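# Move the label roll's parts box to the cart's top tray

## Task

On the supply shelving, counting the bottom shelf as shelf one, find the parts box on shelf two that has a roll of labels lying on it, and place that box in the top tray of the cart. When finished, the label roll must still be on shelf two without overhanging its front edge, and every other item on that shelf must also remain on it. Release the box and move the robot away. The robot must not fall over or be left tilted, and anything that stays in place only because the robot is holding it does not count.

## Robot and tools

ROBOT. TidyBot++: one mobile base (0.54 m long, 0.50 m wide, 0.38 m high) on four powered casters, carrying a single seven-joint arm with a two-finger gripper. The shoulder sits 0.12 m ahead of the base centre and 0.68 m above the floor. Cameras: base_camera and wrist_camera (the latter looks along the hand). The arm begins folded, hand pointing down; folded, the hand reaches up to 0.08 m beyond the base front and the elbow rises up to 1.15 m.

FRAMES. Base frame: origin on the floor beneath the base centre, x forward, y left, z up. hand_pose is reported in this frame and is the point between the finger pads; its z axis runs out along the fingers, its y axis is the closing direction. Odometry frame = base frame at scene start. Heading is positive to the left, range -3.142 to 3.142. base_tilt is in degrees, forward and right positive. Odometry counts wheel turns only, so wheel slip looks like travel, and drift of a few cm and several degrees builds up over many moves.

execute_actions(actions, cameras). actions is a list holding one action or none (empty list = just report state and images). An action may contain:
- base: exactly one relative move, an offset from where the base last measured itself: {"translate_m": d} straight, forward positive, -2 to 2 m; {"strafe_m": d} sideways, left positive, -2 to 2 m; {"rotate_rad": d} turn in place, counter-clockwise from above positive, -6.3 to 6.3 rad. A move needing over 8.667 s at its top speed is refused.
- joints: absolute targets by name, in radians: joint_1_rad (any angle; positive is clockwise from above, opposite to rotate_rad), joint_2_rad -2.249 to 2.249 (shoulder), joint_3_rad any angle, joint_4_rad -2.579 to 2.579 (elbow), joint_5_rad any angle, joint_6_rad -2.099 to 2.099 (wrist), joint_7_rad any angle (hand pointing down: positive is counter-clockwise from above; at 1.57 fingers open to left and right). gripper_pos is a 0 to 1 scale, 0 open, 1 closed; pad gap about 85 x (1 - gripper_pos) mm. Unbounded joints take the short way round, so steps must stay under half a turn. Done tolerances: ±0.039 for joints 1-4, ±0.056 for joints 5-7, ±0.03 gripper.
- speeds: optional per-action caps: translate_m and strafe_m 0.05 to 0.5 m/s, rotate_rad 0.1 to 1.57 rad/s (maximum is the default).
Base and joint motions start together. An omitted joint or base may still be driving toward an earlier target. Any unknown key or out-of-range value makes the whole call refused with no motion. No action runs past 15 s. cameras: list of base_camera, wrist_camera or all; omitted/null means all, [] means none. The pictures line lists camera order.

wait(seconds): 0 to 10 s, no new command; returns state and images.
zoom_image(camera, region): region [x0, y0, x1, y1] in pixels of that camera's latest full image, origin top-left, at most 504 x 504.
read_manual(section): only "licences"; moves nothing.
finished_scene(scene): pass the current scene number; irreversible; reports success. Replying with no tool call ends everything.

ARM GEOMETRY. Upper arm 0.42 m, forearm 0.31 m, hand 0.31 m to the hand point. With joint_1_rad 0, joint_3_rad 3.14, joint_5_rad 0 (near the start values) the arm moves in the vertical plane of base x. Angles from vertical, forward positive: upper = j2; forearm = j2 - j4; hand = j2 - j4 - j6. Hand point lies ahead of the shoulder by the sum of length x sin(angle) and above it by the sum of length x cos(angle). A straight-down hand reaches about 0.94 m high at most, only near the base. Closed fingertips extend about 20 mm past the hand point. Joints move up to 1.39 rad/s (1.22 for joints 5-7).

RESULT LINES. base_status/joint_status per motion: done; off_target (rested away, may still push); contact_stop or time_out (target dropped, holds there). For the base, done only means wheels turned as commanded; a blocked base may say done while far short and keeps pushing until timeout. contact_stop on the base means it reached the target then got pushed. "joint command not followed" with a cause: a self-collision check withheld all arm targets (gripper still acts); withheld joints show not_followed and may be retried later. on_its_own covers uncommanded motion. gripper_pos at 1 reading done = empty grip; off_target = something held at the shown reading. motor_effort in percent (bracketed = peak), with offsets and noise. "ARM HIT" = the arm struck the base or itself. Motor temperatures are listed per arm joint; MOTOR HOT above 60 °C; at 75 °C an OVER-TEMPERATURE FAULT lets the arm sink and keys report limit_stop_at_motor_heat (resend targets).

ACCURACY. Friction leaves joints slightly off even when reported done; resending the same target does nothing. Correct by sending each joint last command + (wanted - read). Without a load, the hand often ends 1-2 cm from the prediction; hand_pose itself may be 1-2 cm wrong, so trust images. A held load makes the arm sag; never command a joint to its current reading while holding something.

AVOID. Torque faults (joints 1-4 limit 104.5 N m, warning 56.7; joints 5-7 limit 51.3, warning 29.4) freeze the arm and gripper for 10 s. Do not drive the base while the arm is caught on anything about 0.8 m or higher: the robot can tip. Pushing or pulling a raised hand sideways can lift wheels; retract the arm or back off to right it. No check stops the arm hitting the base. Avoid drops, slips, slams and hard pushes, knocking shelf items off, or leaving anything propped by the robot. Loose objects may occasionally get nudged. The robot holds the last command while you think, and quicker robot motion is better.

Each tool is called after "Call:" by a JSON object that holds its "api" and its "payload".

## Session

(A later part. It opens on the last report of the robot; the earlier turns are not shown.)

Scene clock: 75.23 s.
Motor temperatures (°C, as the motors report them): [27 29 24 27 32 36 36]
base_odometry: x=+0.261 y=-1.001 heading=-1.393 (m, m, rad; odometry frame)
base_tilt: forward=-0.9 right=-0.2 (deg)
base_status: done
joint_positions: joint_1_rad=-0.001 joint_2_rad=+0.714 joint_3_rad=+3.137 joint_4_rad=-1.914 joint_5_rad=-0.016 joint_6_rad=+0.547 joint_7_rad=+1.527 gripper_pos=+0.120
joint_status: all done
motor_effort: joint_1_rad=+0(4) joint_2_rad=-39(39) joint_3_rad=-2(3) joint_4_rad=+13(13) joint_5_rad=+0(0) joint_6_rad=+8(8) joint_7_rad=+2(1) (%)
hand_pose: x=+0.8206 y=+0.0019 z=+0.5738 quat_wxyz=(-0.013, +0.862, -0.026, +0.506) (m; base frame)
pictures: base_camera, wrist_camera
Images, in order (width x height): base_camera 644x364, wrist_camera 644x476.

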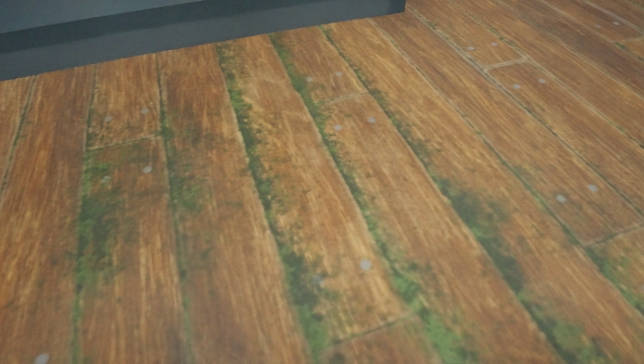

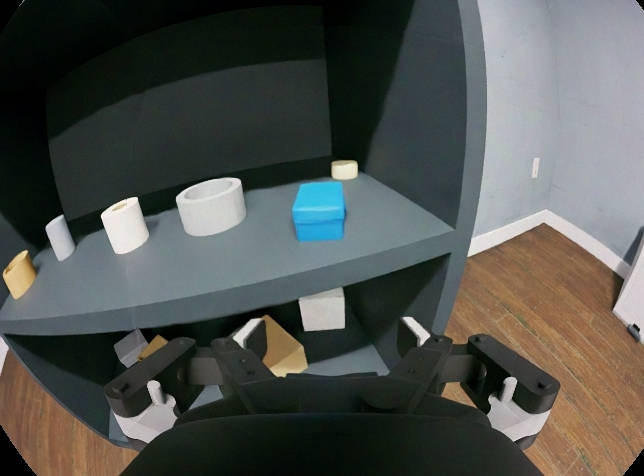

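Call:
{"api": "execute_actions", "payload": {"actions": [{"base": {"translate_m": 0.10}, "speeds": {"translate_m": 0.1}, "joints": {"joint_2_rad": 0.69, "joint_4_rad": -1.90, "joint_6_rad": 0.515, "gripper_pos": 0.12}}], "cameras": ["wrist_camera"]}}

Scene clock: 77.43 s.
Motor temperatures (°C, as the motors report them): [27 29 24 27 32 36 36]
base_odometry: x=+0.279 y=-1.099 heading=-1.393 (m, m, rad; odometry frame)
base_tilt: forward=-0.9 right=-0.2 (deg)
base_status: done
joint_positions: joint_1_rad=-0.001 joint_2_rad=+0.699 joint_3_rad=+3.137 joint_4_rad=-1.913 joint_5_rad=-0.016 joint_6_rad=+0.546 joint_7_rad=+1.527 gripper_pos=+0.120
joint_status: all done
motor_effort: joint_1_rad=+0(2) joint_2_rad=-39(42) joint_3_rad=-1(2) joint_4_rad=+13(14) joint_5_rad=+0(0) joint_6_rad=+8(9) joint_7_rad=+1(1) (%)
hand_pose: x=+0.8225 y=+0.0019 z=+0.5850 quat_wxyz=(-0.013, +0.858, -0.026, +0.512) (m; base frame)
pictures: wrist_camera
Images, in order (width x height): wrist_camera 644x476.

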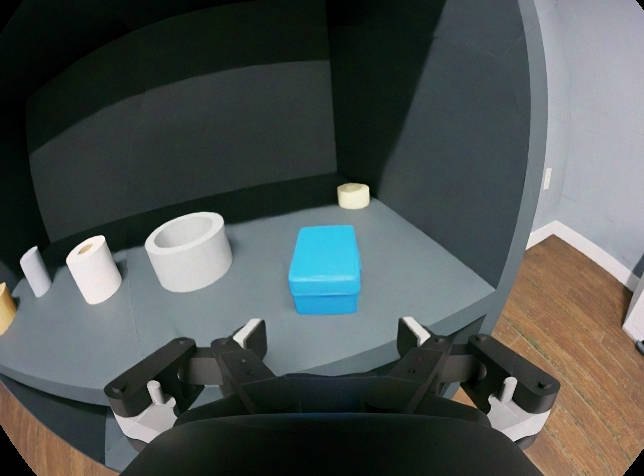

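Call:
{"api": "execute_actions", "payload": {"actions": [{"base": {"translate_m": 0.055}, "speeds": {"translate_m": 0.07}, "joints": {"joint_2_rad": 0.69, "joint_4_rad": -1.90, "joint_6_rad": 0.515, "gripper_pos": 0.12}}], "cameras": ["wrist_camera"]}}

Scene clock: 79.13 s.
Motor temperatures (°C, as the motors report them): [27 29 24 27 32 36 36]
base_odometry: x=+0.289 y=-1.153 heading=-1.392 (m, m, rad; odometry frame)
base_tilt: forward=-0.9 right=-0.2 (deg)
base_status: done
joint_positions: joint_1_rad=-0.001 joint_2_rad=+0.698 joint_3_rad=+3.137 joint_4_rad=-1.913 joint_5_rad=-0.016 joint_6_rad=+0.546 joint_7_rad=+1.527 gripper_pos=+0.120
joint_status: all done
motor_effort: joint_1_rad=+0(3) joint_2_rad=-39(41) joint_3_rad=-1(3) joint_4_rad=+14(15) joint_5_rad=+0(1) joint_6_rad=+8(9) joint_7_rad=+1(1) (%)
hand_pose: x=+0.8225 y=+0.0019 z=+0.5852 quat_wxyz=(-0.013, +0.858, -0.026, +0.512) (m; base frame)
pictures: wrist_camera
Images, in order (width x height): wrist_camera 644x476.

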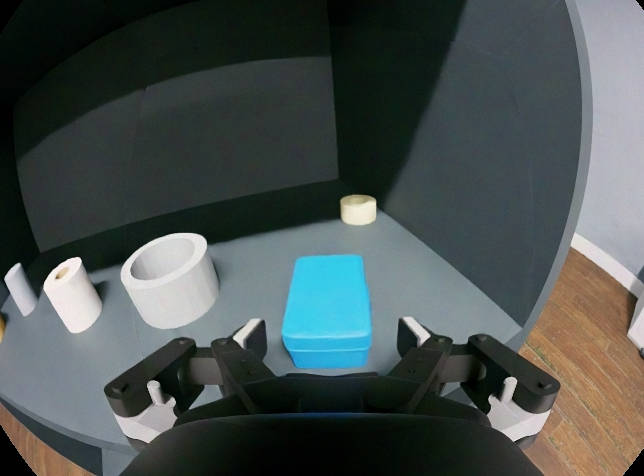

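Call:
{"api": "execute_actions", "payload": {"actions": [{"base": {"translate_m": 0.045}, "speeds": {"translate_m": 0.06}, "joints": {"joint_2_rad": 0.69, "joint_4_rad": -1.90, "joint_6_rad": 0.515, "gripper_pos": 0.12}}], "cameras": ["wrist_camera"]}}

Scene clock: 80.60 s.
Motor temperatures (°C, as the motors report them): [27 29 24 27 32 36 36]
base_odometry: x=+0.297 y=-1.198 heading=-1.392 (m, m, rad; odometry frame)
base_tilt: forward=-0.8 right=-0.2 (deg)
base_status: done
joint_positions: joint_1_rad=-0.001 joint_2_rad=+0.698 joint_3_rad=+3.137 joint_4_rad=-1.913 joint_5_rad=-0.016 joint_6_rad=+0.546 joint_7_rad=+1.527 gripper_pos=+0.120
joint_status: all done
motor_effort: joint_1_rad=+0(3) joint_2_rad=-38(40) joint_3_rad=-1(2) joint_4_rad=+13(14) joint_5_rad=+0(1) joint_6_rad=+7(9) joint_7_rad=+1(1) (%)
hand_pose: x=+0.8226 y=+0.0019 z=+0.5852 quat_wxyz=(-0.013, +0.858, -0.026, +0.512) (m; base frame)
pictures: wrist_camera
Images, in order (width x height): wrist_camera 644x476.

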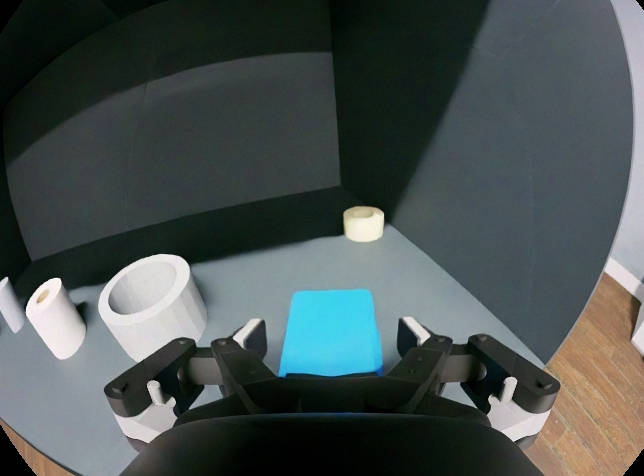

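Call:
{"api": "execute_actions", "payload": {"actions": [{"joints": {"joint_2_rad": 0.69, "joint_4_rad": -1.90, "joint_6_rad": 0.515, "gripper_pos": 1.0}}], "cameras": ["wrist_camera"]}}

Scene clock: 81.83 s.
Motor temperatures (°C, as the motors report them): [27 29 24 27 32 36 36]
base_odometry: x=+0.297 y=-1.198 heading=-1.392 (m, m, rad; odometry frame)
base_tilt: forward=-0.9 right=-0.2 (deg)
base_status: not commanded
joint_positions: joint_1_rad=-0.001 joint_2_rad=+0.697 joint_3_rad=+3.137 joint_4_rad=-1.913 joint_5_rad=-0.016 joint_6_rad=+0.546 joint_7_rad=+1.527 gripper_pos=+0.446
joint_status: gripper_pos off_target (ended at +0.446, target +1.000); the others done
motor_effort: joint_1_rad=+0(0) joint_2_rad=-39(40) joint_3_rad=-1(2) joint_4_rad=+14(14) joint_5_rad=+0(0) joint_6_rad=+8(9) joint_7_rad=+1(1) (%)
hand_pose: x=+0.8227 y=+0.0019 z=+0.5864 quat_wxyz=(-0.013, +0.858, -0.025, +0.513) (m; base frame)
pictures: wrist_camera
Images, in order (width x height): wrist_camera 644x476.

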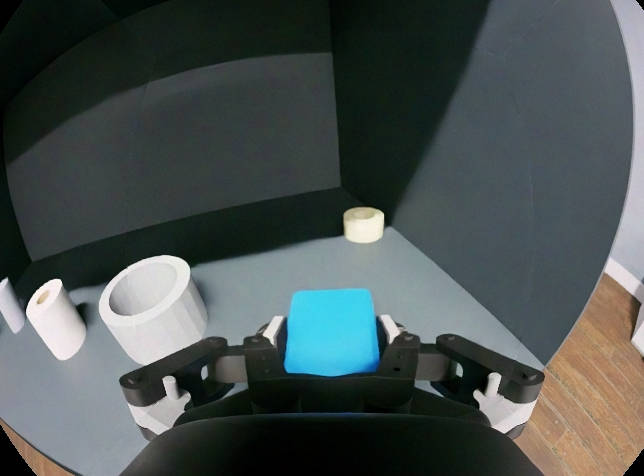

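Call:
{"api": "execute_actions", "payload": {"actions": [{"joints": {"joint_2_rad": 0.61, "joint_4_rad": -1.865, "joint_6_rad": 0.405, "gripper_pos": 1.0}}], "cameras": ["wrist_camera"]}}

Scene clock: 82.97 s.
Motor temperatures (°C, as the motors report them): [27 29 24 27 32 36 36]
base_odometry: x=+0.297 y=-1.198 heading=-1.392 (m, m, rad; odometry frame)
base_tilt: forward=-0.9 right=-0.2 (deg)
base_status: not commanded
joint_positions: joint_1_rad=-0.001 joint_2_rad=+0.620 joint_3_rad=+3.137 joint_4_rad=-1.887 joint_5_rad=-0.016 joint_6_rad=+0.435 joint_7_rad=+1.527 gripper_pos=+0.446
joint_status: gripper_pos off_target (ended at +0.446, target +1.000); the others done
motor_effort: joint_1_rad=+0(0) joint_2_rad=-39(41) joint_3_rad=-1(1) joint_4_rad=+15(16) joint_5_rad=+0(0) joint_6_rad=+9(9) joint_7_rad=+1(0) (%)
hand_pose: x=+0.8227 y=+0.0024 z=+0.6212 quat_wxyz=(-0.014, +0.860, -0.025, +0.509) (m; base frame)
pictures: wrist_camera
Images, in order (width x height): wrist_camera 644x476.

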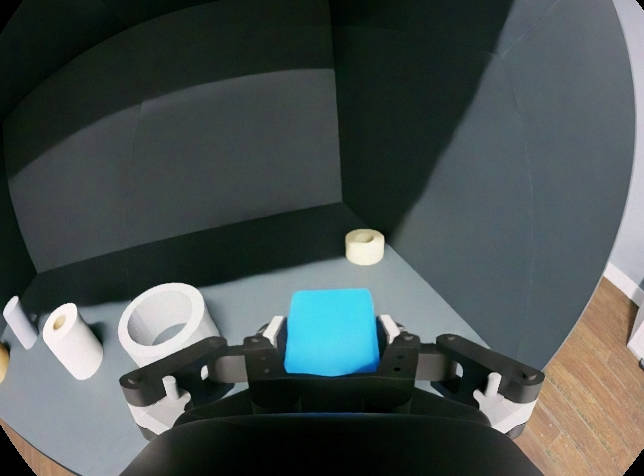

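Call:
{"api": "execute_actions", "payload": {"actions": [{"base": {"translate_m": -0.40}, "speeds": {"translate_m": 0.25}, "joints": {"joint_2_rad": 0.61, "joint_4_rad": -1.865, "joint_6_rad": 0.405, "gripper_pos": 1.0}}]}}

Scene clock: 85.60 s.
Motor temperatures (°C, as the motors report them): [27 29 24 27 32 36 36]
base_odometry: x=+0.226 y=-0.804 heading=-1.392 (m, m, rad; odometry frame)
base_tilt: forward=-0.9 right=-0.2 (deg)
base_status: done
joint_positions: joint_1_rad=+0.000 joint_2_rad=+0.619 joint_3_rad=+3.137 joint_4_rad=-1.883 joint_5_rad=-0.016 joint_6_rad=+0.433 joint_7_rad=+1.527 gripper_pos=+0.446
joint_status: gripper_pos off_target (ended at +0.446, target +1.000); the others done
motor_effort: joint_1_rad=+0(5) joint_2_rad=-39(41) joint_3_rad=-1(4) joint_4_rad=+16(17) joint_5_rad=+0(1) joint_6_rad=+9(9) joint_7_rad=+1(0) (%)
hand_pose: x=+0.8244 y=+0.0020 z=+0.6235 quat_wxyz=(-0.014, +0.859, -0.026, +0.511) (m; base frame)
pictures: base_camera, wrist_camera
Images, in order (width x height): base_camera 644x364, wrist_camera 644x476.

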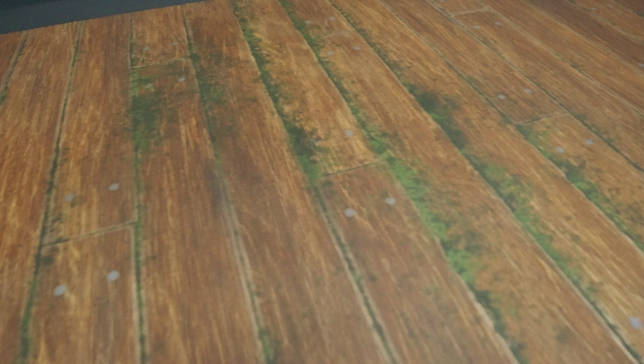

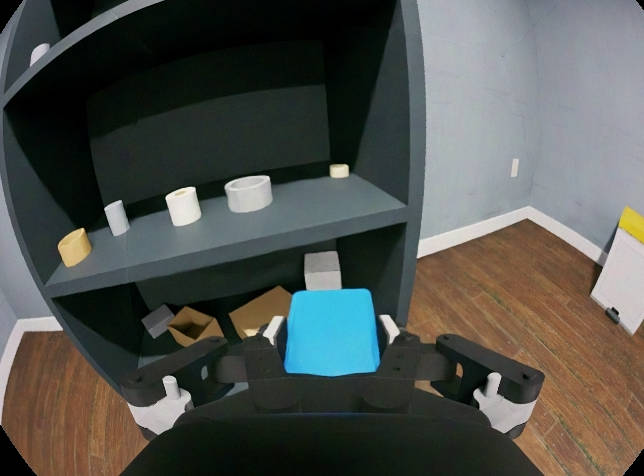

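Call:
{"api": "execute_actions", "payload": {"actions": [{"base": {"rotate_rad": 2.39}, "joints": {"joint_2_rad": -0.4, "joint_4_rad": -2.4, "joint_6_rad": -0.05, "gripper_pos": 1.0}}]}}

Scene clock: 89.87 s.
Motor temperatures (°C, as the motors report them): [27 29 24 27 32 36 36]
base_odometry: x=+0.226 y=-0.804 heading=+0.997 (m, m, rad; odometry frame)
base_tilt: forward=-0.9 right=-0.2 (deg)
base_status: done
joint_positions: joint_1_rad=-0.003 joint_2_rad=-0.386 joint_3_rad=+3.137 joint_4_rad=-2.380 joint_5_rad=-0.016 joint_6_rad=-0.019 joint_7_rad=+1.527 gripper_pos=+0.446
joint_status: gripper_pos off_target (ended at +0.446, target +1.000); the others done
motor_effort: joint_1_rad=+0(4) joint_2_rad=-7(40) joint_3_rad=+0(4) joint_4_rad=+20(22) joint_5_rad=+0(0) joint_6_rad=+9(9) joint_7_rad=+1(1) (%)
hand_pose: x=+0.5284 y=+0.0043 z=+0.8088 quat_wxyz=(-0.017, +0.845, -0.022, +0.534) (m; base frame)
pictures: base_camera, wrist_camera
Images, in order (width x height): base_camera 644x364, wrist_camera 644x476.

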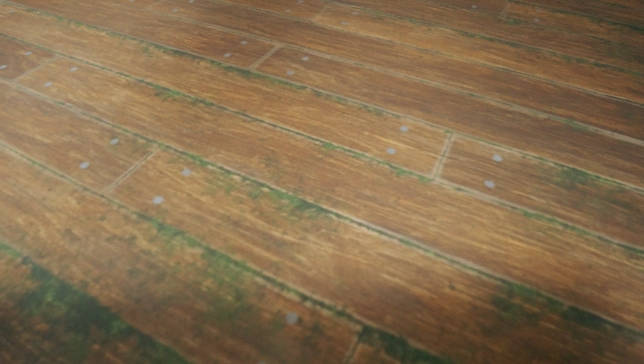

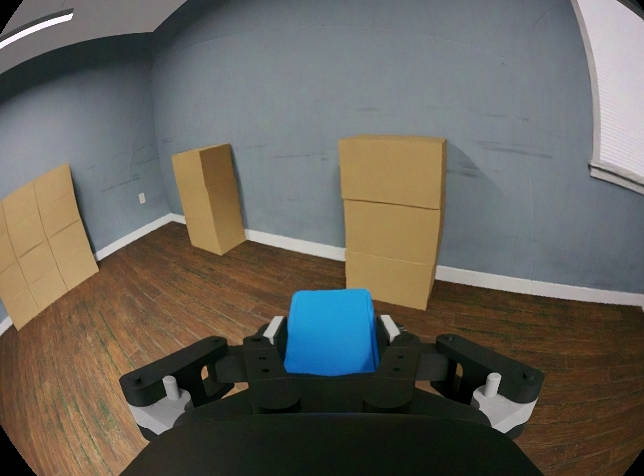

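Call:
{"api": "execute_actions", "payload": {"actions": [{"base": {"rotate_rad": 2.0}, "joints": {"joint_2_rad": -0.4, "joint_4_rad": -2.4, "joint_6_rad": -0.05, "gripper_pos": 1.0}}]}}

Scene clock: 92.63 s.
Motor temperatures (°C, as the motors report them): [27 29 24 27 32 36 36]
base_odometry: x=+0.226 y=-0.804 heading=+2.997 (m, m, rad; odometry frame)
base_tilt: forward=-0.9 right=-0.2 (deg)
base_status: done
joint_positions: joint_1_rad=-0.003 joint_2_rad=-0.386 joint_3_rad=+3.137 joint_4_rad=-2.380 joint_5_rad=-0.016 joint_6_rad=-0.019 joint_7_rad=+1.527 gripper_pos=+0.446
joint_status: gripper_pos off_target (ended at +0.446, target +1.000); the others done
motor_effort: joint_1_rad=+0(1) joint_2_rad=-6(8) joint_3_rad=+0(1) joint_4_rad=+21(21) joint_5_rad=+0(0) joint_6_rad=+9(9) joint_7_rad=+1(1) (%)
hand_pose: x=+0.5284 y=+0.0042 z=+0.8088 quat_wxyz=(-0.017, +0.845, -0.022, +0.534) (m; base frame)
pictures: base_camera, wrist_camera
Images, in order (width x height): base_camera 644x364, wrist_camera 644x476.

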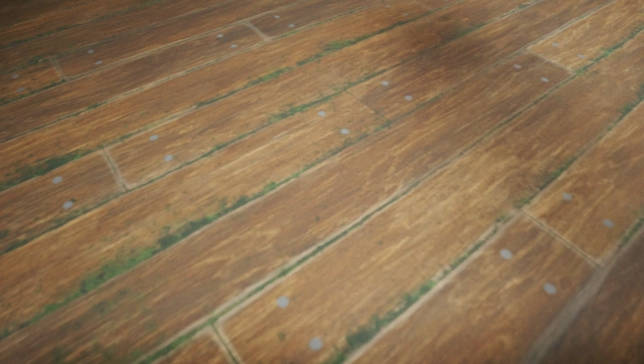

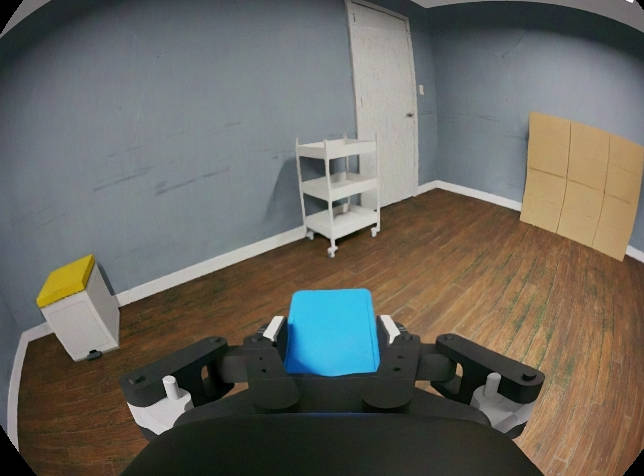

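Call:
{"api": "zoom_image", "payload": {"camera": "wrist_camera", "region": [240, 110, 440, 280]}}

Region (240, 110, 440, 280) of wrist_camera's 644x476 image, scaled by 2.520; it fills the top 428 rows of this view, and the rest is white.

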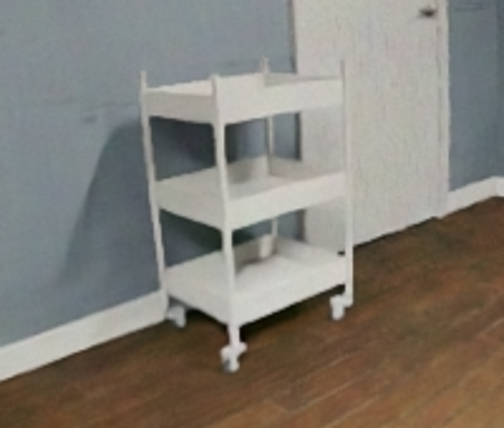

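Call:
{"api": "execute_actions", "payload": {"actions": [{"base": {"rotate_rad": -0.09}, "speeds": {"rotate_rad": 0.4}, "joints": {"joint_2_rad": -0.4, "joint_4_rad": -2.4, "joint_6_rad": -0.05, "gripper_pos": 1.0}}], "cameras": []}}

Call:
{"api": "execute_actions", "payload": {"actions": [{"base": {"translate_m": 1.25}, "joints": {"joint_2_rad": 0.26, "joint_4_rad": -1.58, "joint_6_rad": -0.2, "gripper_pos": 1.0}}]}}

Scene clock: 97.87 s.
Motor temperatures (°C, as the motors report them): [27 29 24 27 32 36 36]
base_odometry: x=+0.226 y=-0.804 heading=+2.907 (m, m, rad; odometry frame)
base_tilt: forward=-0.9 right=-0.2 (deg)
base_status: done
joint_positions: joint_1_rad=-0.002 joint_2_rad=-0.386 joint_3_rad=+3.137 joint_4_rad=-2.380 joint_5_rad=-0.016 joint_6_rad=-0.019 joint_7_rad=+1.527 gripper_pos=+0.446
joint_status: gripper_pos off_target (ended at +0.446, target +1.000); the others done
motor_effort: joint_1_rad=+0(1) joint_2_rad=-7(6) joint_3_rad=+1(1) joint_4_rad=+21(20) joint_5_rad=+0(0) joint_6_rad=+8(9) joint_7_rad=+1(1) (%)
hand_pose: x=+0.5284 y=+0.0038 z=+0.8088 quat_wxyz=(-0.017, +0.845, -0.022, +0.534) (m; base frame)
pictures: none
No camera images: the call's "cameras" was empty. Leave "cameras" out to get every camera's image.

Scene clock: 101.73 s.
Motor temperatures (°C, as the motors report them): [27 29 24 27 32 36 36]
base_odometry: x=-0.990 y=-0.515 heading=+2.908 (m, m, rad; odometry frame)
base_tilt: forward=-0.9 right=-0.2 (deg)
base_status: done
joint_positions: joint_1_rad=-0.002 joint_2_rad=+0.259 joint_3_rad=+3.137 joint_4_rad=-1.603 joint_5_rad=-0.016 joint_6_rad=-0.170 joint_7_rad=+1.527 gripper_pos=+0.446
joint_status: gripper_pos off_target (ended at +0.446, target +1.000); the others done
motor_effort: joint_1_rad=+0(0) joint_2_rad=-32(35) joint_3_rad=-1(0) joint_4_rad=+21(23) joint_5_rad=+0(0) joint_6_rad=+8(9) joint_7_rad=+1(1) (%)
hand_pose: x=+0.8066 y=+0.0058 z=+0.8594 quat_wxyz=(-0.019, +0.850, -0.022, +0.526) (m; base frame)
pictures: base_camera, wrist_camera
Images, in order (width x height): base_camera 644x364, wrist_camera 644x476.

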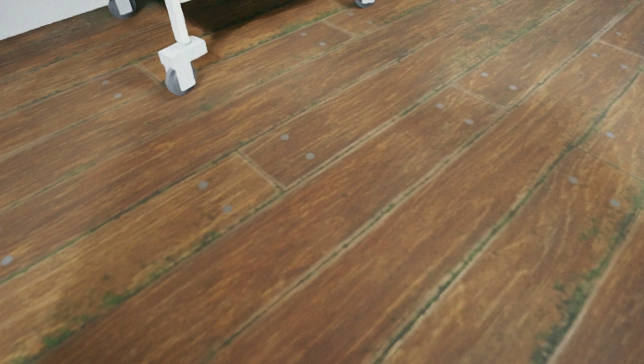

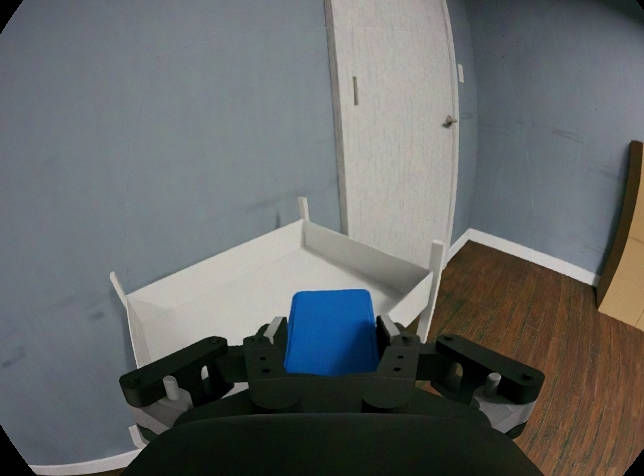

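Call:
{"api": "zoom_image", "payload": {"camera": "wrist_camera", "region": [90, 180, 470, 400]}}

Region (90, 180, 470, 400) of wrist_camera's 644x476 image, scaled by 1.326; it fills the top 292 rows of this view, and the rest is white.

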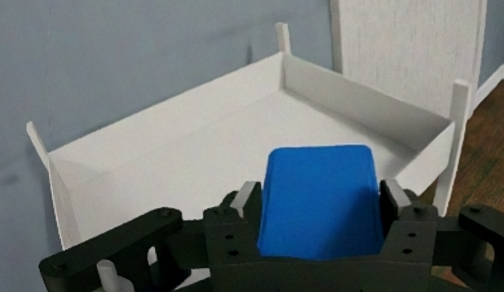

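Call:
{"api": "execute_actions", "payload": {"actions": [{"base": {"strafe_m": 0.045}, "speeds": {"strafe_m": 0.1}, "joints": {"joint_2_rad": 0.26, "joint_4_rad": -1.58, "joint_6_rad": -0.2, "gripper_pos": 1.0}}], "cameras": []}}

Call:
{"api": "execute_actions", "payload": {"actions": [{"base": {"translate_m": 0.22}, "speeds": {"translate_m": 0.15}, "joints": {"joint_2_rad": 0.26, "joint_4_rad": -1.58, "joint_6_rad": -0.2, "gripper_pos": 1.0}}]}}

Scene clock: 106.87 s.
Motor temperatures (°C, as the motors report them): [27 29 24 27 32 36 36]
base_odometry: x=-1.001 y=-0.559 heading=+2.908 (m, m, rad; odometry frame)
base_tilt: forward=-0.9 right=-0.2 (deg)
base_status: done
joint_positions: joint_1_rad=-0.001 joint_2_rad=+0.259 joint_3_rad=+3.137 joint_4_rad=-1.603 joint_5_rad=-0.016 joint_6_rad=-0.170 joint_7_rad=+1.527 gripper_pos=+0.446
joint_status: gripper_pos off_target (ended at +0.446, target +1.000); the others done
motor_effort: joint_1_rad=+1(3) joint_2_rad=-32(34) joint_3_rad=+0(2) joint_4_rad=+21(22) joint_5_rad=+0(0) joint_6_rad=+8(8) joint_7_rad=+1(1) (%)
hand_pose: x=+0.8066 y=+0.0055 z=+0.8593 quat_wxyz=(-0.018, +0.850, -0.022, +0.526) (m; base frame)
pictures: none
No camera images: the call's "cameras" was empty. Leave "cameras" out to get every camera's image.

Scene clock: 109.00 s.
Motor temperatures (°C, as the motors report them): [27 29 24 27 32 36 36]
base_odometry: x=-1.215 y=-0.509 heading=+2.908 (m, m, rad; odometry frame)
base_tilt: forward=-0.9 right=-0.2 (deg)
base_status: done
joint_positions: joint_1_rad=-0.001 joint_2_rad=+0.261 joint_3_rad=+3.137 joint_4_rad=-1.602 joint_5_rad=-0.016 joint_6_rad=-0.172 joint_7_rad=+1.527 gripper_pos=+0.446
joint_status: gripper_pos off_target (ended at +0.446, target +1.000); the others done
motor_effort: joint_1_rad=+0(1) joint_2_rad=-32(36) joint_3_rad=-1(2) joint_4_rad=+21(23) joint_5_rad=-1(0) joint_6_rad=+8(8) joint_7_rad=+1(1) (%)
hand_pose: x=+0.8068 y=+0.0055 z=+0.8582 quat_wxyz=(-0.018, +0.851, -0.022, +0.525) (m; base frame)
pictures: base_camera, wrist_camera
Images, in order (width x height): base_camera 644x364, wrist_camera 644x476.

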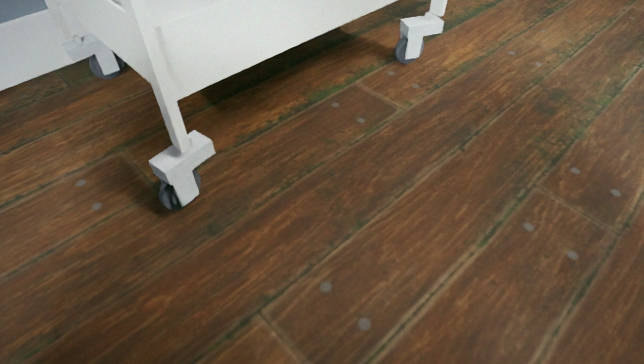

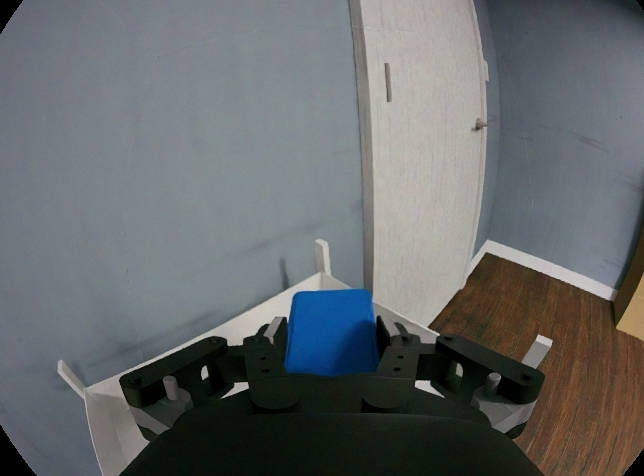

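Call:
{"api": "execute_actions", "payload": {"actions": [{"base": {"translate_m": 0.12}, "speeds": {"translate_m": 0.12}, "joints": {"joint_2_rad": 0.26, "joint_4_rad": -1.58, "joint_6_rad": -0.2, "gripper_pos": 1.0}}]}}

Scene clock: 119.20 s.
Motor temperatures (°C, as the motors report them): [27 29 24 27 32 36 36]
base_odometry: x=-1.332 y=-0.481 heading=+2.909 (m, m, rad; odometry frame)
base_tilt: forward=-0.9 right=-0.2 (deg)
base_status: done
joint_positions: joint_1_rad=-0.001 joint_2_rad=+0.262 joint_3_rad=+3.137 joint_4_rad=-1.602 joint_5_rad=-0.016 joint_6_rad=-0.173 joint_7_rad=+1.527 gripper_pos=+0.446
joint_status: gripper_pos off_target (ended at +0.446, target +1.000); the others done
motor_effort: joint_1_rad=+0(2) joint_2_rad=-33(35) joint_3_rad=-1(2) joint_4_rad=+21(22) joint_5_rad=+0(0) joint_6_rad=+9(9) joint_7_rad=+1(1) (%)
hand_pose: x=+0.8071 y=+0.0055 z=+0.8573 quat_wxyz=(-0.018, +0.851, -0.023, +0.524) (m; base frame)
pictures: base_camera, wrist_camera
Images, in order (width x height): base_camera 644x364, wrist_camera 644x476.

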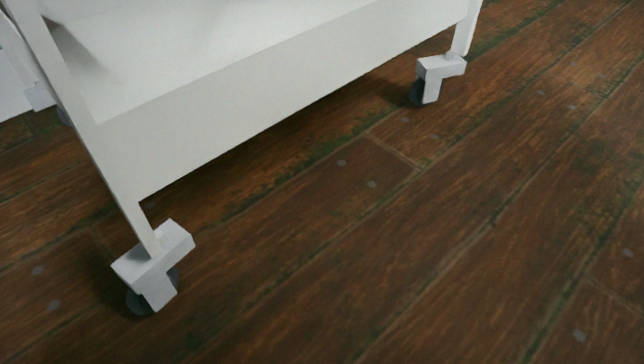

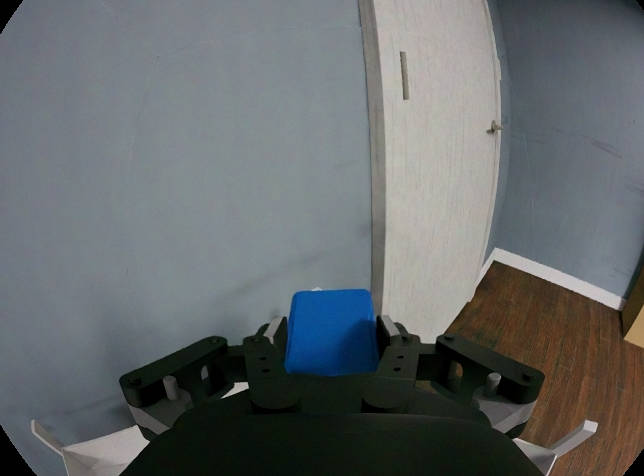

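Call:
{"api": "zoom_image", "payload": {"camera": "wrist_camera", "region": [0, 380, 322, 476]}}

Call:
{"api": "zoom_image", "payload": {"camera": "wrist_camera", "region": [322, 380, 644, 476]}}

Region (0, 380, 322, 476) of wrist_camera's 644x476 image, scaled by 1.565; it fills the top 150 rows of this view, and the rest is white.

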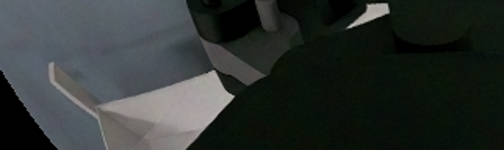

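Region (322, 380, 644, 476) of wrist_camera's 644x476 image, scaled by 1.565; it fills the top 150 rows of this view, and the rest is white.

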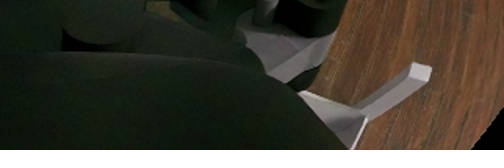

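Call:
{"api": "execute_actions", "payload": {"actions": [{"joints": {"joint_2_rad": 0.458, "joint_4_rad": -1.875, "joint_6_rad": 0.285, "gripper_pos": 1.0}}], "cameras": ["wrist_camera"]}}

Scene clock: 124.37 s.
Motor temperatures (°C, as the motors report them): [27 29 24 27 32 36 36]
base_odometry: x=-1.332 y=-0.481 heading=+2.909 (m, m, rad; odometry frame)
base_tilt: forward=-0.9 right=-0.2 (deg)
base_status: not commanded
joint_positions: joint_1_rad=-0.001 joint_2_rad=+0.442 joint_3_rad=+3.137 joint_4_rad=-1.850 joint_5_rad=-0.016 joint_6_rad=+0.254 joint_7_rad=+1.527 gripper_pos=+0.446
joint_status: gripper_pos off_target (ended at +0.446, target +1.000); the others done
motor_effort: joint_1_rad=+0(2) joint_2_rad=-33(38) joint_3_rad=-1(1) joint_4_rad=+16(22) joint_5_rad=+0(1) joint_6_rad=+7(10) joint_7_rad=+1(0) (%)
hand_pose: x=+0.8129 y=+0.0034 z=+0.7145 quat_wxyz=(-0.016, +0.851, -0.024, +0.524) (m; base frame)
pictures: wrist_camera
Images, in order (width x height): wrist_camera 644x476.

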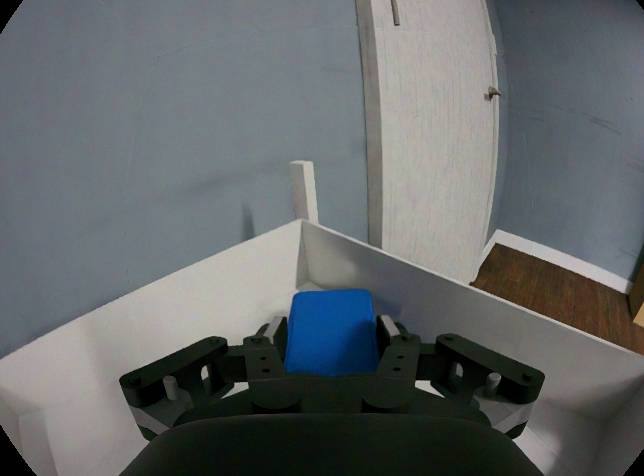

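Call:
{"api": "execute_actions", "payload": {"actions": [], "cameras": ["wrist_camera"]}}

Scene clock: 125.17 s.
Motor temperatures (°C, as the motors report them): [27 29 24 27 32 36 36]
base_odometry: x=-1.332 y=-0.481 heading=+2.909 (m, m, rad; odometry frame)
base_tilt: forward=-0.9 right=-0.2 (deg)
base_status: not commanded
joint_positions: joint_1_rad=-0.001 joint_2_rad=+0.442 joint_3_rad=+3.137 joint_4_rad=-1.850 joint_5_rad=-0.016 joint_6_rad=+0.254 joint_7_rad=+1.527 gripper_pos=+0.446
joint_status: gripper_pos off_target (ended at +0.446, target +1.000); the others done
motor_effort: joint_1_rad=+0(2) joint_2_rad=-34(38) joint_3_rad=-1(1) joint_4_rad=+16(22) joint_5_rad=+0(1) joint_6_rad=+7(10) joint_7_rad=+1(0) (%)
hand_pose: x=+0.8129 y=+0.0034 z=+0.7145 quat_wxyz=(-0.016, +0.851, -0.024, +0.524) (m; base frame)
pictures: wrist_camera
Images, in order (width x height): wrist_camera 644x476.

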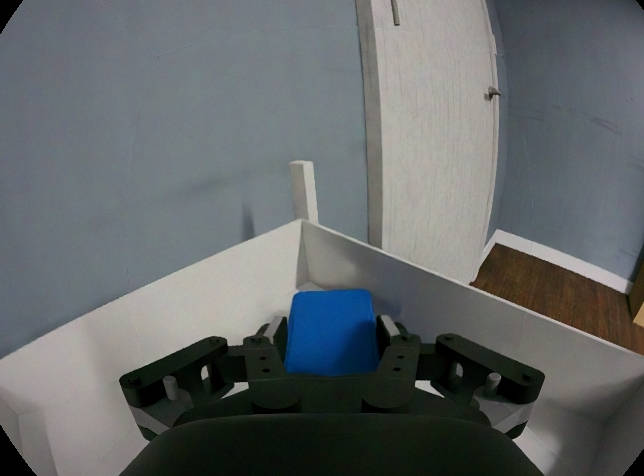

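Call:
{"api": "execute_actions", "payload": {"actions": [{"joints": {"joint_2_rad": 0.50, "joint_4_rad": -1.895, "joint_6_rad": 0.335, "gripper_pos": 1.0}}], "cameras": ["wrist_camera"]}}

Scene clock: 125.97 s.
Motor temperatures (°C, as the motors report them): [27 29 24 27 32 36 36]
base_odometry: x=-1.332 y=-0.481 heading=+2.909 (m, m, rad; odometry frame)
base_tilt: forward=-0.9 right=-0.2 (deg)
base_status: not commanded
joint_positions: joint_1_rad=-0.001 joint_2_rad=+0.461 joint_3_rad=+3.137 joint_4_rad=-1.859 joint_5_rad=-0.016 joint_6_rad=+0.317 joint_7_rad=+1.527 gripper_pos=+0.446
joint_status: joint_2_rad off_target (ended at +0.461, target +0.500); gripper_pos off_target (ended at +0.446, target +1.000); the others done
motor_effort: joint_1_rad=+0(0) joint_2_rad=-31(34) joint_3_rad=-1(0) joint_4_rad=+15(17) joint_5_rad=+0(0) joint_6_rad=+7(7) joint_7_rad=+1(1) (%)
hand_pose: x=+0.8188 y=+0.0031 z=+0.7143 quat_wxyz=(-0.016, +0.842, -0.024, +0.539) (m; base frame)
pictures: wrist_camera
Images, in order (width x height): wrist_camera 644x476.

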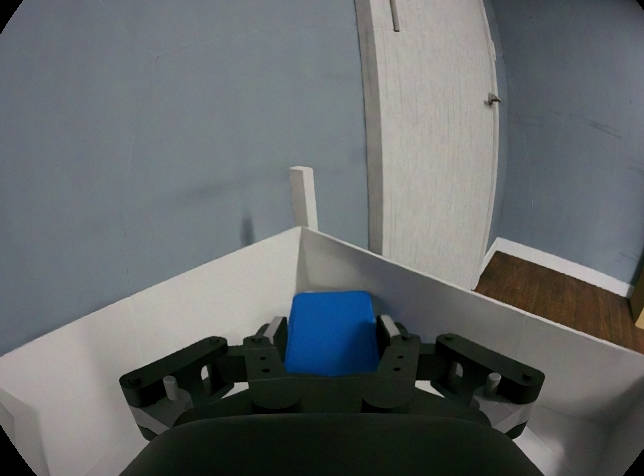

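Call:
{"api": "zoom_image", "payload": {"camera": "wrist_camera", "region": [140, 140, 644, 476]}}

Region (140, 140, 644, 476) of wrist_camera's 644x476 image, scaled by 1.000.

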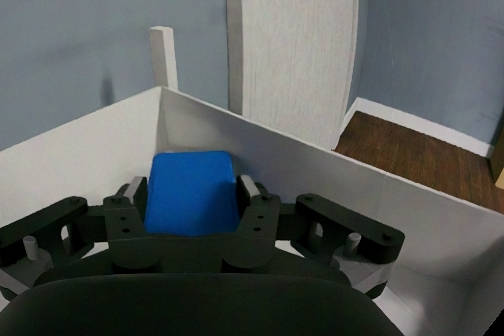

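Call:
{"api": "execute_actions", "payload": {"actions": [{"joints": {"joint_2_rad": 0.338, "joint_4_rad": -1.917, "joint_6_rad": 0.156, "gripper_pos": 1.0}}], "cameras": ["wrist_camera"]}}

Scene clock: 133.20 s.
Motor temperatures (°C, as the motors report them): [27 29 24 27 32 36 36]
base_odometry: x=-1.332 y=-0.481 heading=+2.909 (m, m, rad; odometry frame)
base_tilt: forward=-0.9 right=-0.2 (deg)
base_status: not commanded
joint_positions: joint_1_rad=-0.001 joint_2_rad=+0.350 joint_3_rad=+3.137 joint_4_rad=-1.899 joint_5_rad=-0.016 joint_6_rad=+0.186 joint_7_rad=+1.527 gripper_pos=+0.446
joint_status: gripper_pos off_target (ended at +0.446, target +1.000); the others done
motor_effort: joint_1_rad=+0(0) joint_2_rad=-33(36) joint_3_rad=-1(2) joint_4_rad=+19(19) joint_5_rad=+0(0) joint_6_rad=+9(8) joint_7_rad=+1(1) (%)
hand_pose: x=+0.7825 y=+0.0037 z=+0.7326 quat_wxyz=(-0.016, +0.858, -0.024, +0.513) (m; base frame)
pictures: wrist_camera
Images, in order (width x height): wrist_camera 644x476.

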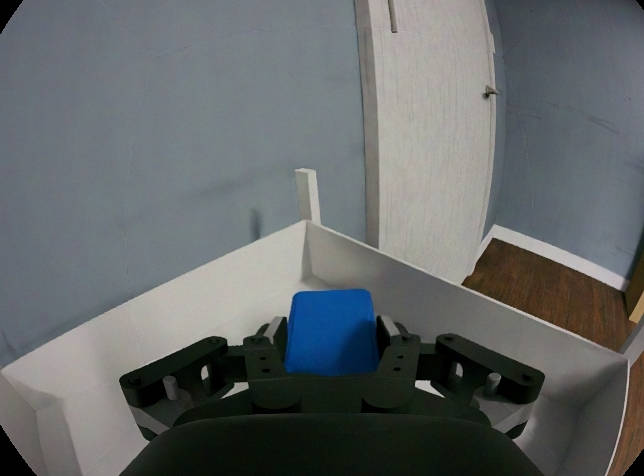

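Call:
{"api": "zoom_image", "payload": {"camera": "wrist_camera", "region": [200, 140, 500, 340]}}

Region (200, 140, 500, 340) of wrist_camera's 644x476 image, scaled by 1.680.

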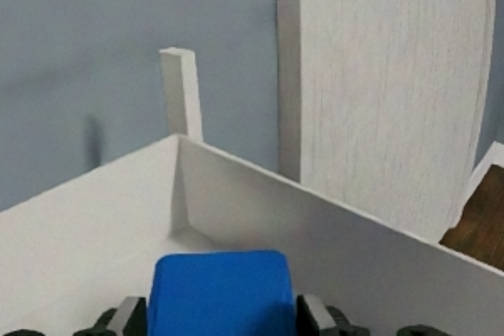

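Call:
{"api": "execute_actions", "payload": {"actions": [{"joints": {"joint_2_rad": 0.425, "joint_4_rad": -1.968, "joint_6_rad": 0.327, "gripper_pos": 1.0}}], "cameras": ["wrist_camera"]}}

Scene clock: 135.50 s.
Motor temperatures (°C, as the motors report them): [27 29 24 27 32 36 36]
base_odometry: x=-1.332 y=-0.481 heading=+2.909 (m, m, rad; odometry frame)
base_tilt: forward=-0.9 right=-0.2 (deg)
base_status: not commanded
joint_positions: joint_1_rad=-0.001 joint_2_rad=+0.398 joint_3_rad=+3.137 joint_4_rad=-1.937 joint_5_rad=-0.016 joint_6_rad=+0.305 joint_7_rad=+1.527 gripper_pos=+0.446
joint_status: gripper_pos off_target (ended at +0.446, target +1.000); the others done
motor_effort: joint_1_rad=+0(0) joint_2_rad=-30(33) joint_3_rad=-1(2) joint_4_rad=+15(18) joint_5_rad=+0(1) joint_6_rad=+7(9) joint_7_rad=+2(1) (%)
hand_pose: x=+0.7880 y=+0.0031 z=+0.7139 quat_wxyz=(-0.015, +0.849, -0.024, +0.527) (m; base frame)
pictures: wrist_camera
Images, in order (width x height): wrist_camera 644x476.

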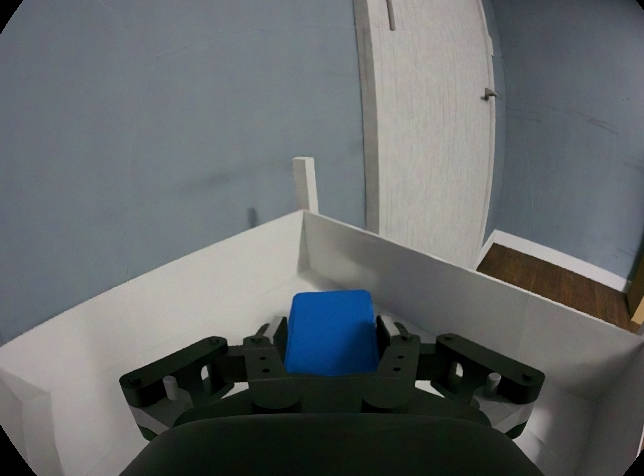

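Call:
{"api": "execute_actions", "payload": {"actions": [{"joints": {"joint_2_rad": 0.398, "joint_4_rad": -1.94, "joint_6_rad": 0.31, "gripper_pos": 0.2}}], "cameras": ["wrist_camera"]}}

Scene clock: 137.63 s.
Motor temperatures (°C, as the motors report them): [27 29 24 27 32 36 36]
base_odometry: x=-1.332 y=-0.481 heading=+2.909 (m, m, rad; odometry frame)
base_tilt: forward=-0.9 right=-0.2 (deg)
base_status: not commanded
joint_positions: joint_1_rad=-0.001 joint_2_rad=+0.397 joint_3_rad=+3.137 joint_4_rad=-1.937 joint_5_rad=-0.016 joint_6_rad=+0.305 joint_7_rad=+1.527 gripper_pos=+0.200
joint_status: all done
motor_effort: joint_1_rad=+0(0) joint_2_rad=-33(33) joint_3_rad=+0(1) joint_4_rad=+17(17) joint_5_rad=+0(0) joint_6_rad=+8(9) joint_7_rad=+1(1) (%)
hand_pose: x=+0.7880 y=+0.0031 z=+0.7147 quat_wxyz=(-0.015, +0.849, -0.024, +0.528) (m; base frame)
pictures: wrist_camera
Images, in order (width x height): wrist_camera 644x476.

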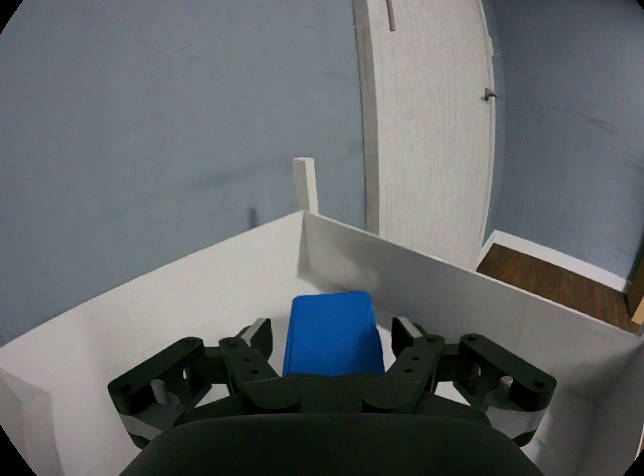

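Call:
{"api": "execute_actions", "payload": {"actions": [{"joints": {"joint_2_rad": 0.26, "joint_4_rad": -1.58, "joint_6_rad": -0.2, "gripper_pos": 0.2}}], "cameras": ["wrist_camera"]}}

Scene clock: 139.93 s.
Motor temperatures (°C, as the motors report them): [27 29 24 27 32 36 36]
base_odometry: x=-1.332 y=-0.481 heading=+2.909 (m, m, rad; odometry frame)
base_tilt: forward=-0.9 right=-0.2 (deg)
base_status: not commanded
joint_positions: joint_1_rad=-0.001 joint_2_rad=+0.264 joint_3_rad=+3.137 joint_4_rad=-1.596 joint_5_rad=-0.016 joint_6_rad=-0.165 joint_7_rad=+1.527 gripper_pos=+0.200
joint_status: all done
motor_effort: joint_1_rad=+0(0) joint_2_rad=-31(35) joint_3_rad=-2(1) joint_4_rad=+21(22) joint_5_rad=+0(0) joint_6_rad=+9(8) joint_7_rad=+1(2) (%)
hand_pose: x=+0.8096 y=+0.0055 z=+0.8617 quat_wxyz=(-0.019, +0.848, -0.022, +0.529) (m; base frame)
pictures: wrist_camera
Images, in order (width x height): wrist_camera 644x476.

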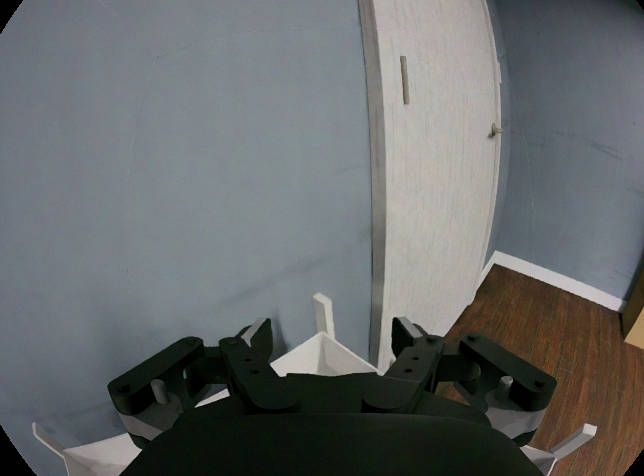

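Call:
{"api": "execute_actions", "payload": {"actions": [{"base": {"translate_m": -0.5}}]}}

Scene clock: 142.60 s.
Motor temperatures (°C, as the motors report them): [27 29 24 27 32 36 36]
base_odometry: x=-0.845 y=-0.597 heading=+2.909 (m, m, rad; odometry frame)
base_tilt: forward=-0.9 right=-0.2 (deg)
base_status: done
joint_positions: joint_1_rad=-0.001 joint_2_rad=+0.258 joint_3_rad=+3.137 joint_4_rad=-1.595 joint_5_rad=-0.016 joint_6_rad=-0.170 joint_7_rad=+1.527 gripper_pos=+0.200
joint_status: not commanded
motor_effort: joint_1_rad=+0(3) joint_2_rad=-31(35) joint_3_rad=-1(2) joint_4_rad=+21(22) joint_5_rad=+0(1) joint_6_rad=+9(8) joint_7_rad=+0(1) (%)
hand_pose: x=+0.8082 y=+0.0054 z=+0.8651 quat_wxyz=(-0.019, +0.847, -0.022, +0.530) (m; base frame)
pictures: base_camera, wrist_camera
Images, in order (width x height): base_camera 644x364, wrist_camera 644x476.

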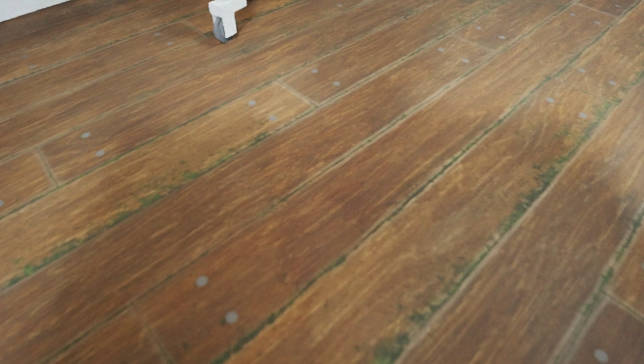

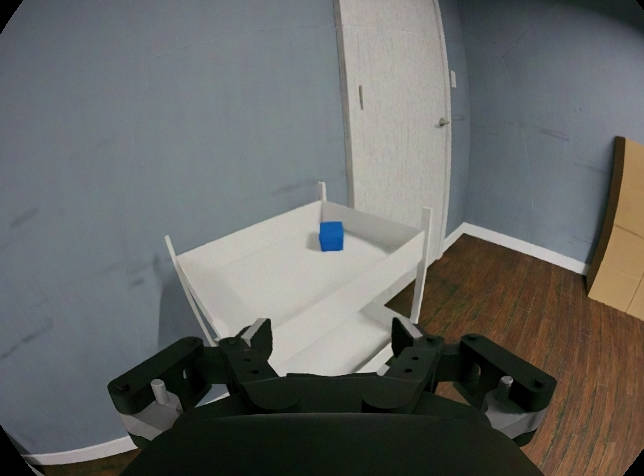

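Call:
{"api": "zoom_image", "payload": {"camera": "wrist_camera", "region": [160, 170, 460, 370]}}

Region (160, 170, 460, 370) of wrist_camera's 644x476 image, scaled by 1.680.

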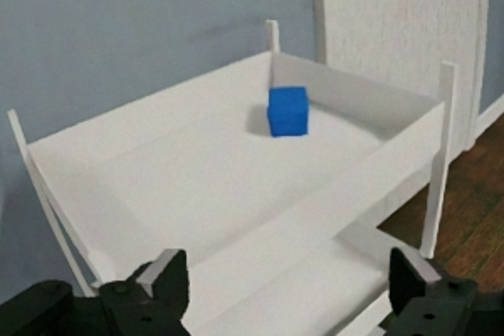

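Call:
{"api": "execute_actions", "payload": {"actions": [{"base": {"rotate_rad": -2.6}, "joints": {"joint_6_rad": 0.2}}]}}

Scene clock: 146.50 s.
Motor temperatures (°C, as the motors report them): [27 29 24 27 32 36 36]
base_odometry: x=-0.845 y=-0.597 heading=+0.309 (m, m, rad; odometry frame)
base_tilt: forward=-0.9 right=-0.2 (deg)
base_status: done
joint_positions: joint_1_rad=+0.005 joint_2_rad=+0.264 joint_3_rad=+3.137 joint_4_rad=-1.587 joint_5_rad=-0.016 joint_6_rad=+0.186 joint_7_rad=+1.527 gripper_pos=+0.200
joint_status: all done
motor_effort: joint_1_rad=+0(4) joint_2_rad=-33(36) joint_3_rad=-1(5) joint_4_rad=+22(24) joint_5_rad=+0(0) joint_6_rad=+9(10) joint_7_rad=+1(1) (%)
hand_pose: x=+0.8409 y=-0.0003 z=+0.9721 quat_wxyz=(-0.019, +0.739, -0.023, +0.673) (m; base frame)
pictures: base_camera, wrist_camera
Images, in order (width x height): base_camera 644x364, wrist_camera 644x476.

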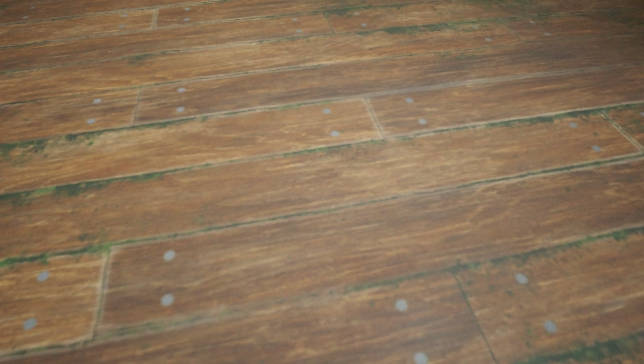

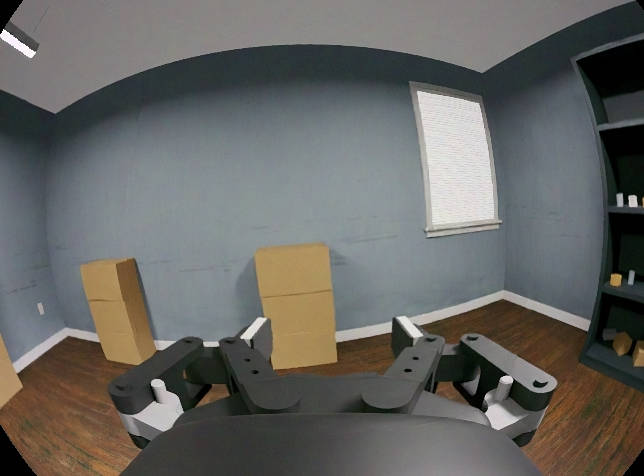

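Call:
{"api": "execute_actions", "payload": {"actions": [{"base": {"rotate_rad": -1.25}}], "cameras": ["wrist_camera"]}}

Scene clock: 148.97 s.
Motor temperatures (°C, as the motors report them): [27 29 24 27 32 36 36]
base_odometry: x=-0.845 y=-0.597 heading=-0.940 (m, m, rad; odometry frame)
base_tilt: forward=-0.9 right=-0.2 (deg)
base_status: done
joint_positions: joint_1_rad=+0.007 joint_2_rad=+0.264 joint_3_rad=+3.140 joint_4_rad=-1.587 joint_5_rad=-0.016 joint_6_rad=+0.186 joint_7_rad=+1.527 gripper_pos=+0.200
joint_status: not commanded
motor_effort: joint_1_rad=+0(5) joint_2_rad=-32(35) joint_3_rad=-1(5) joint_4_rad=+21(22) joint_5_rad=+0(0) joint_6_rad=+9(10) joint_7_rad=+1(1) (%)
hand_pose: x=+0.8409 y=-0.0040 z=+0.9721 quat_wxyz=(-0.017, +0.739, -0.025, +0.673) (m; base frame)
pictures: wrist_camera
Images, in order (width x height): wrist_camera 644x476.

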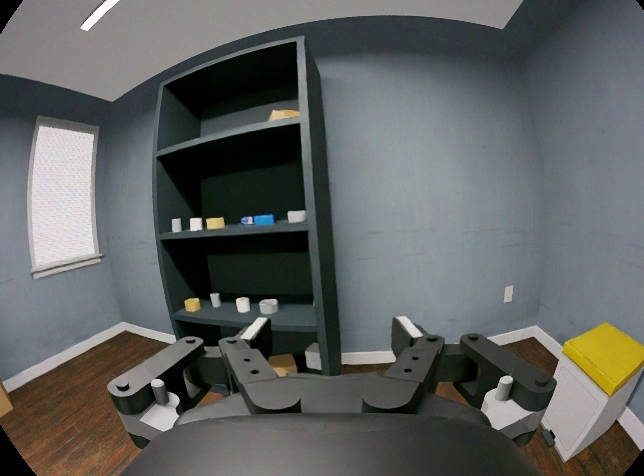

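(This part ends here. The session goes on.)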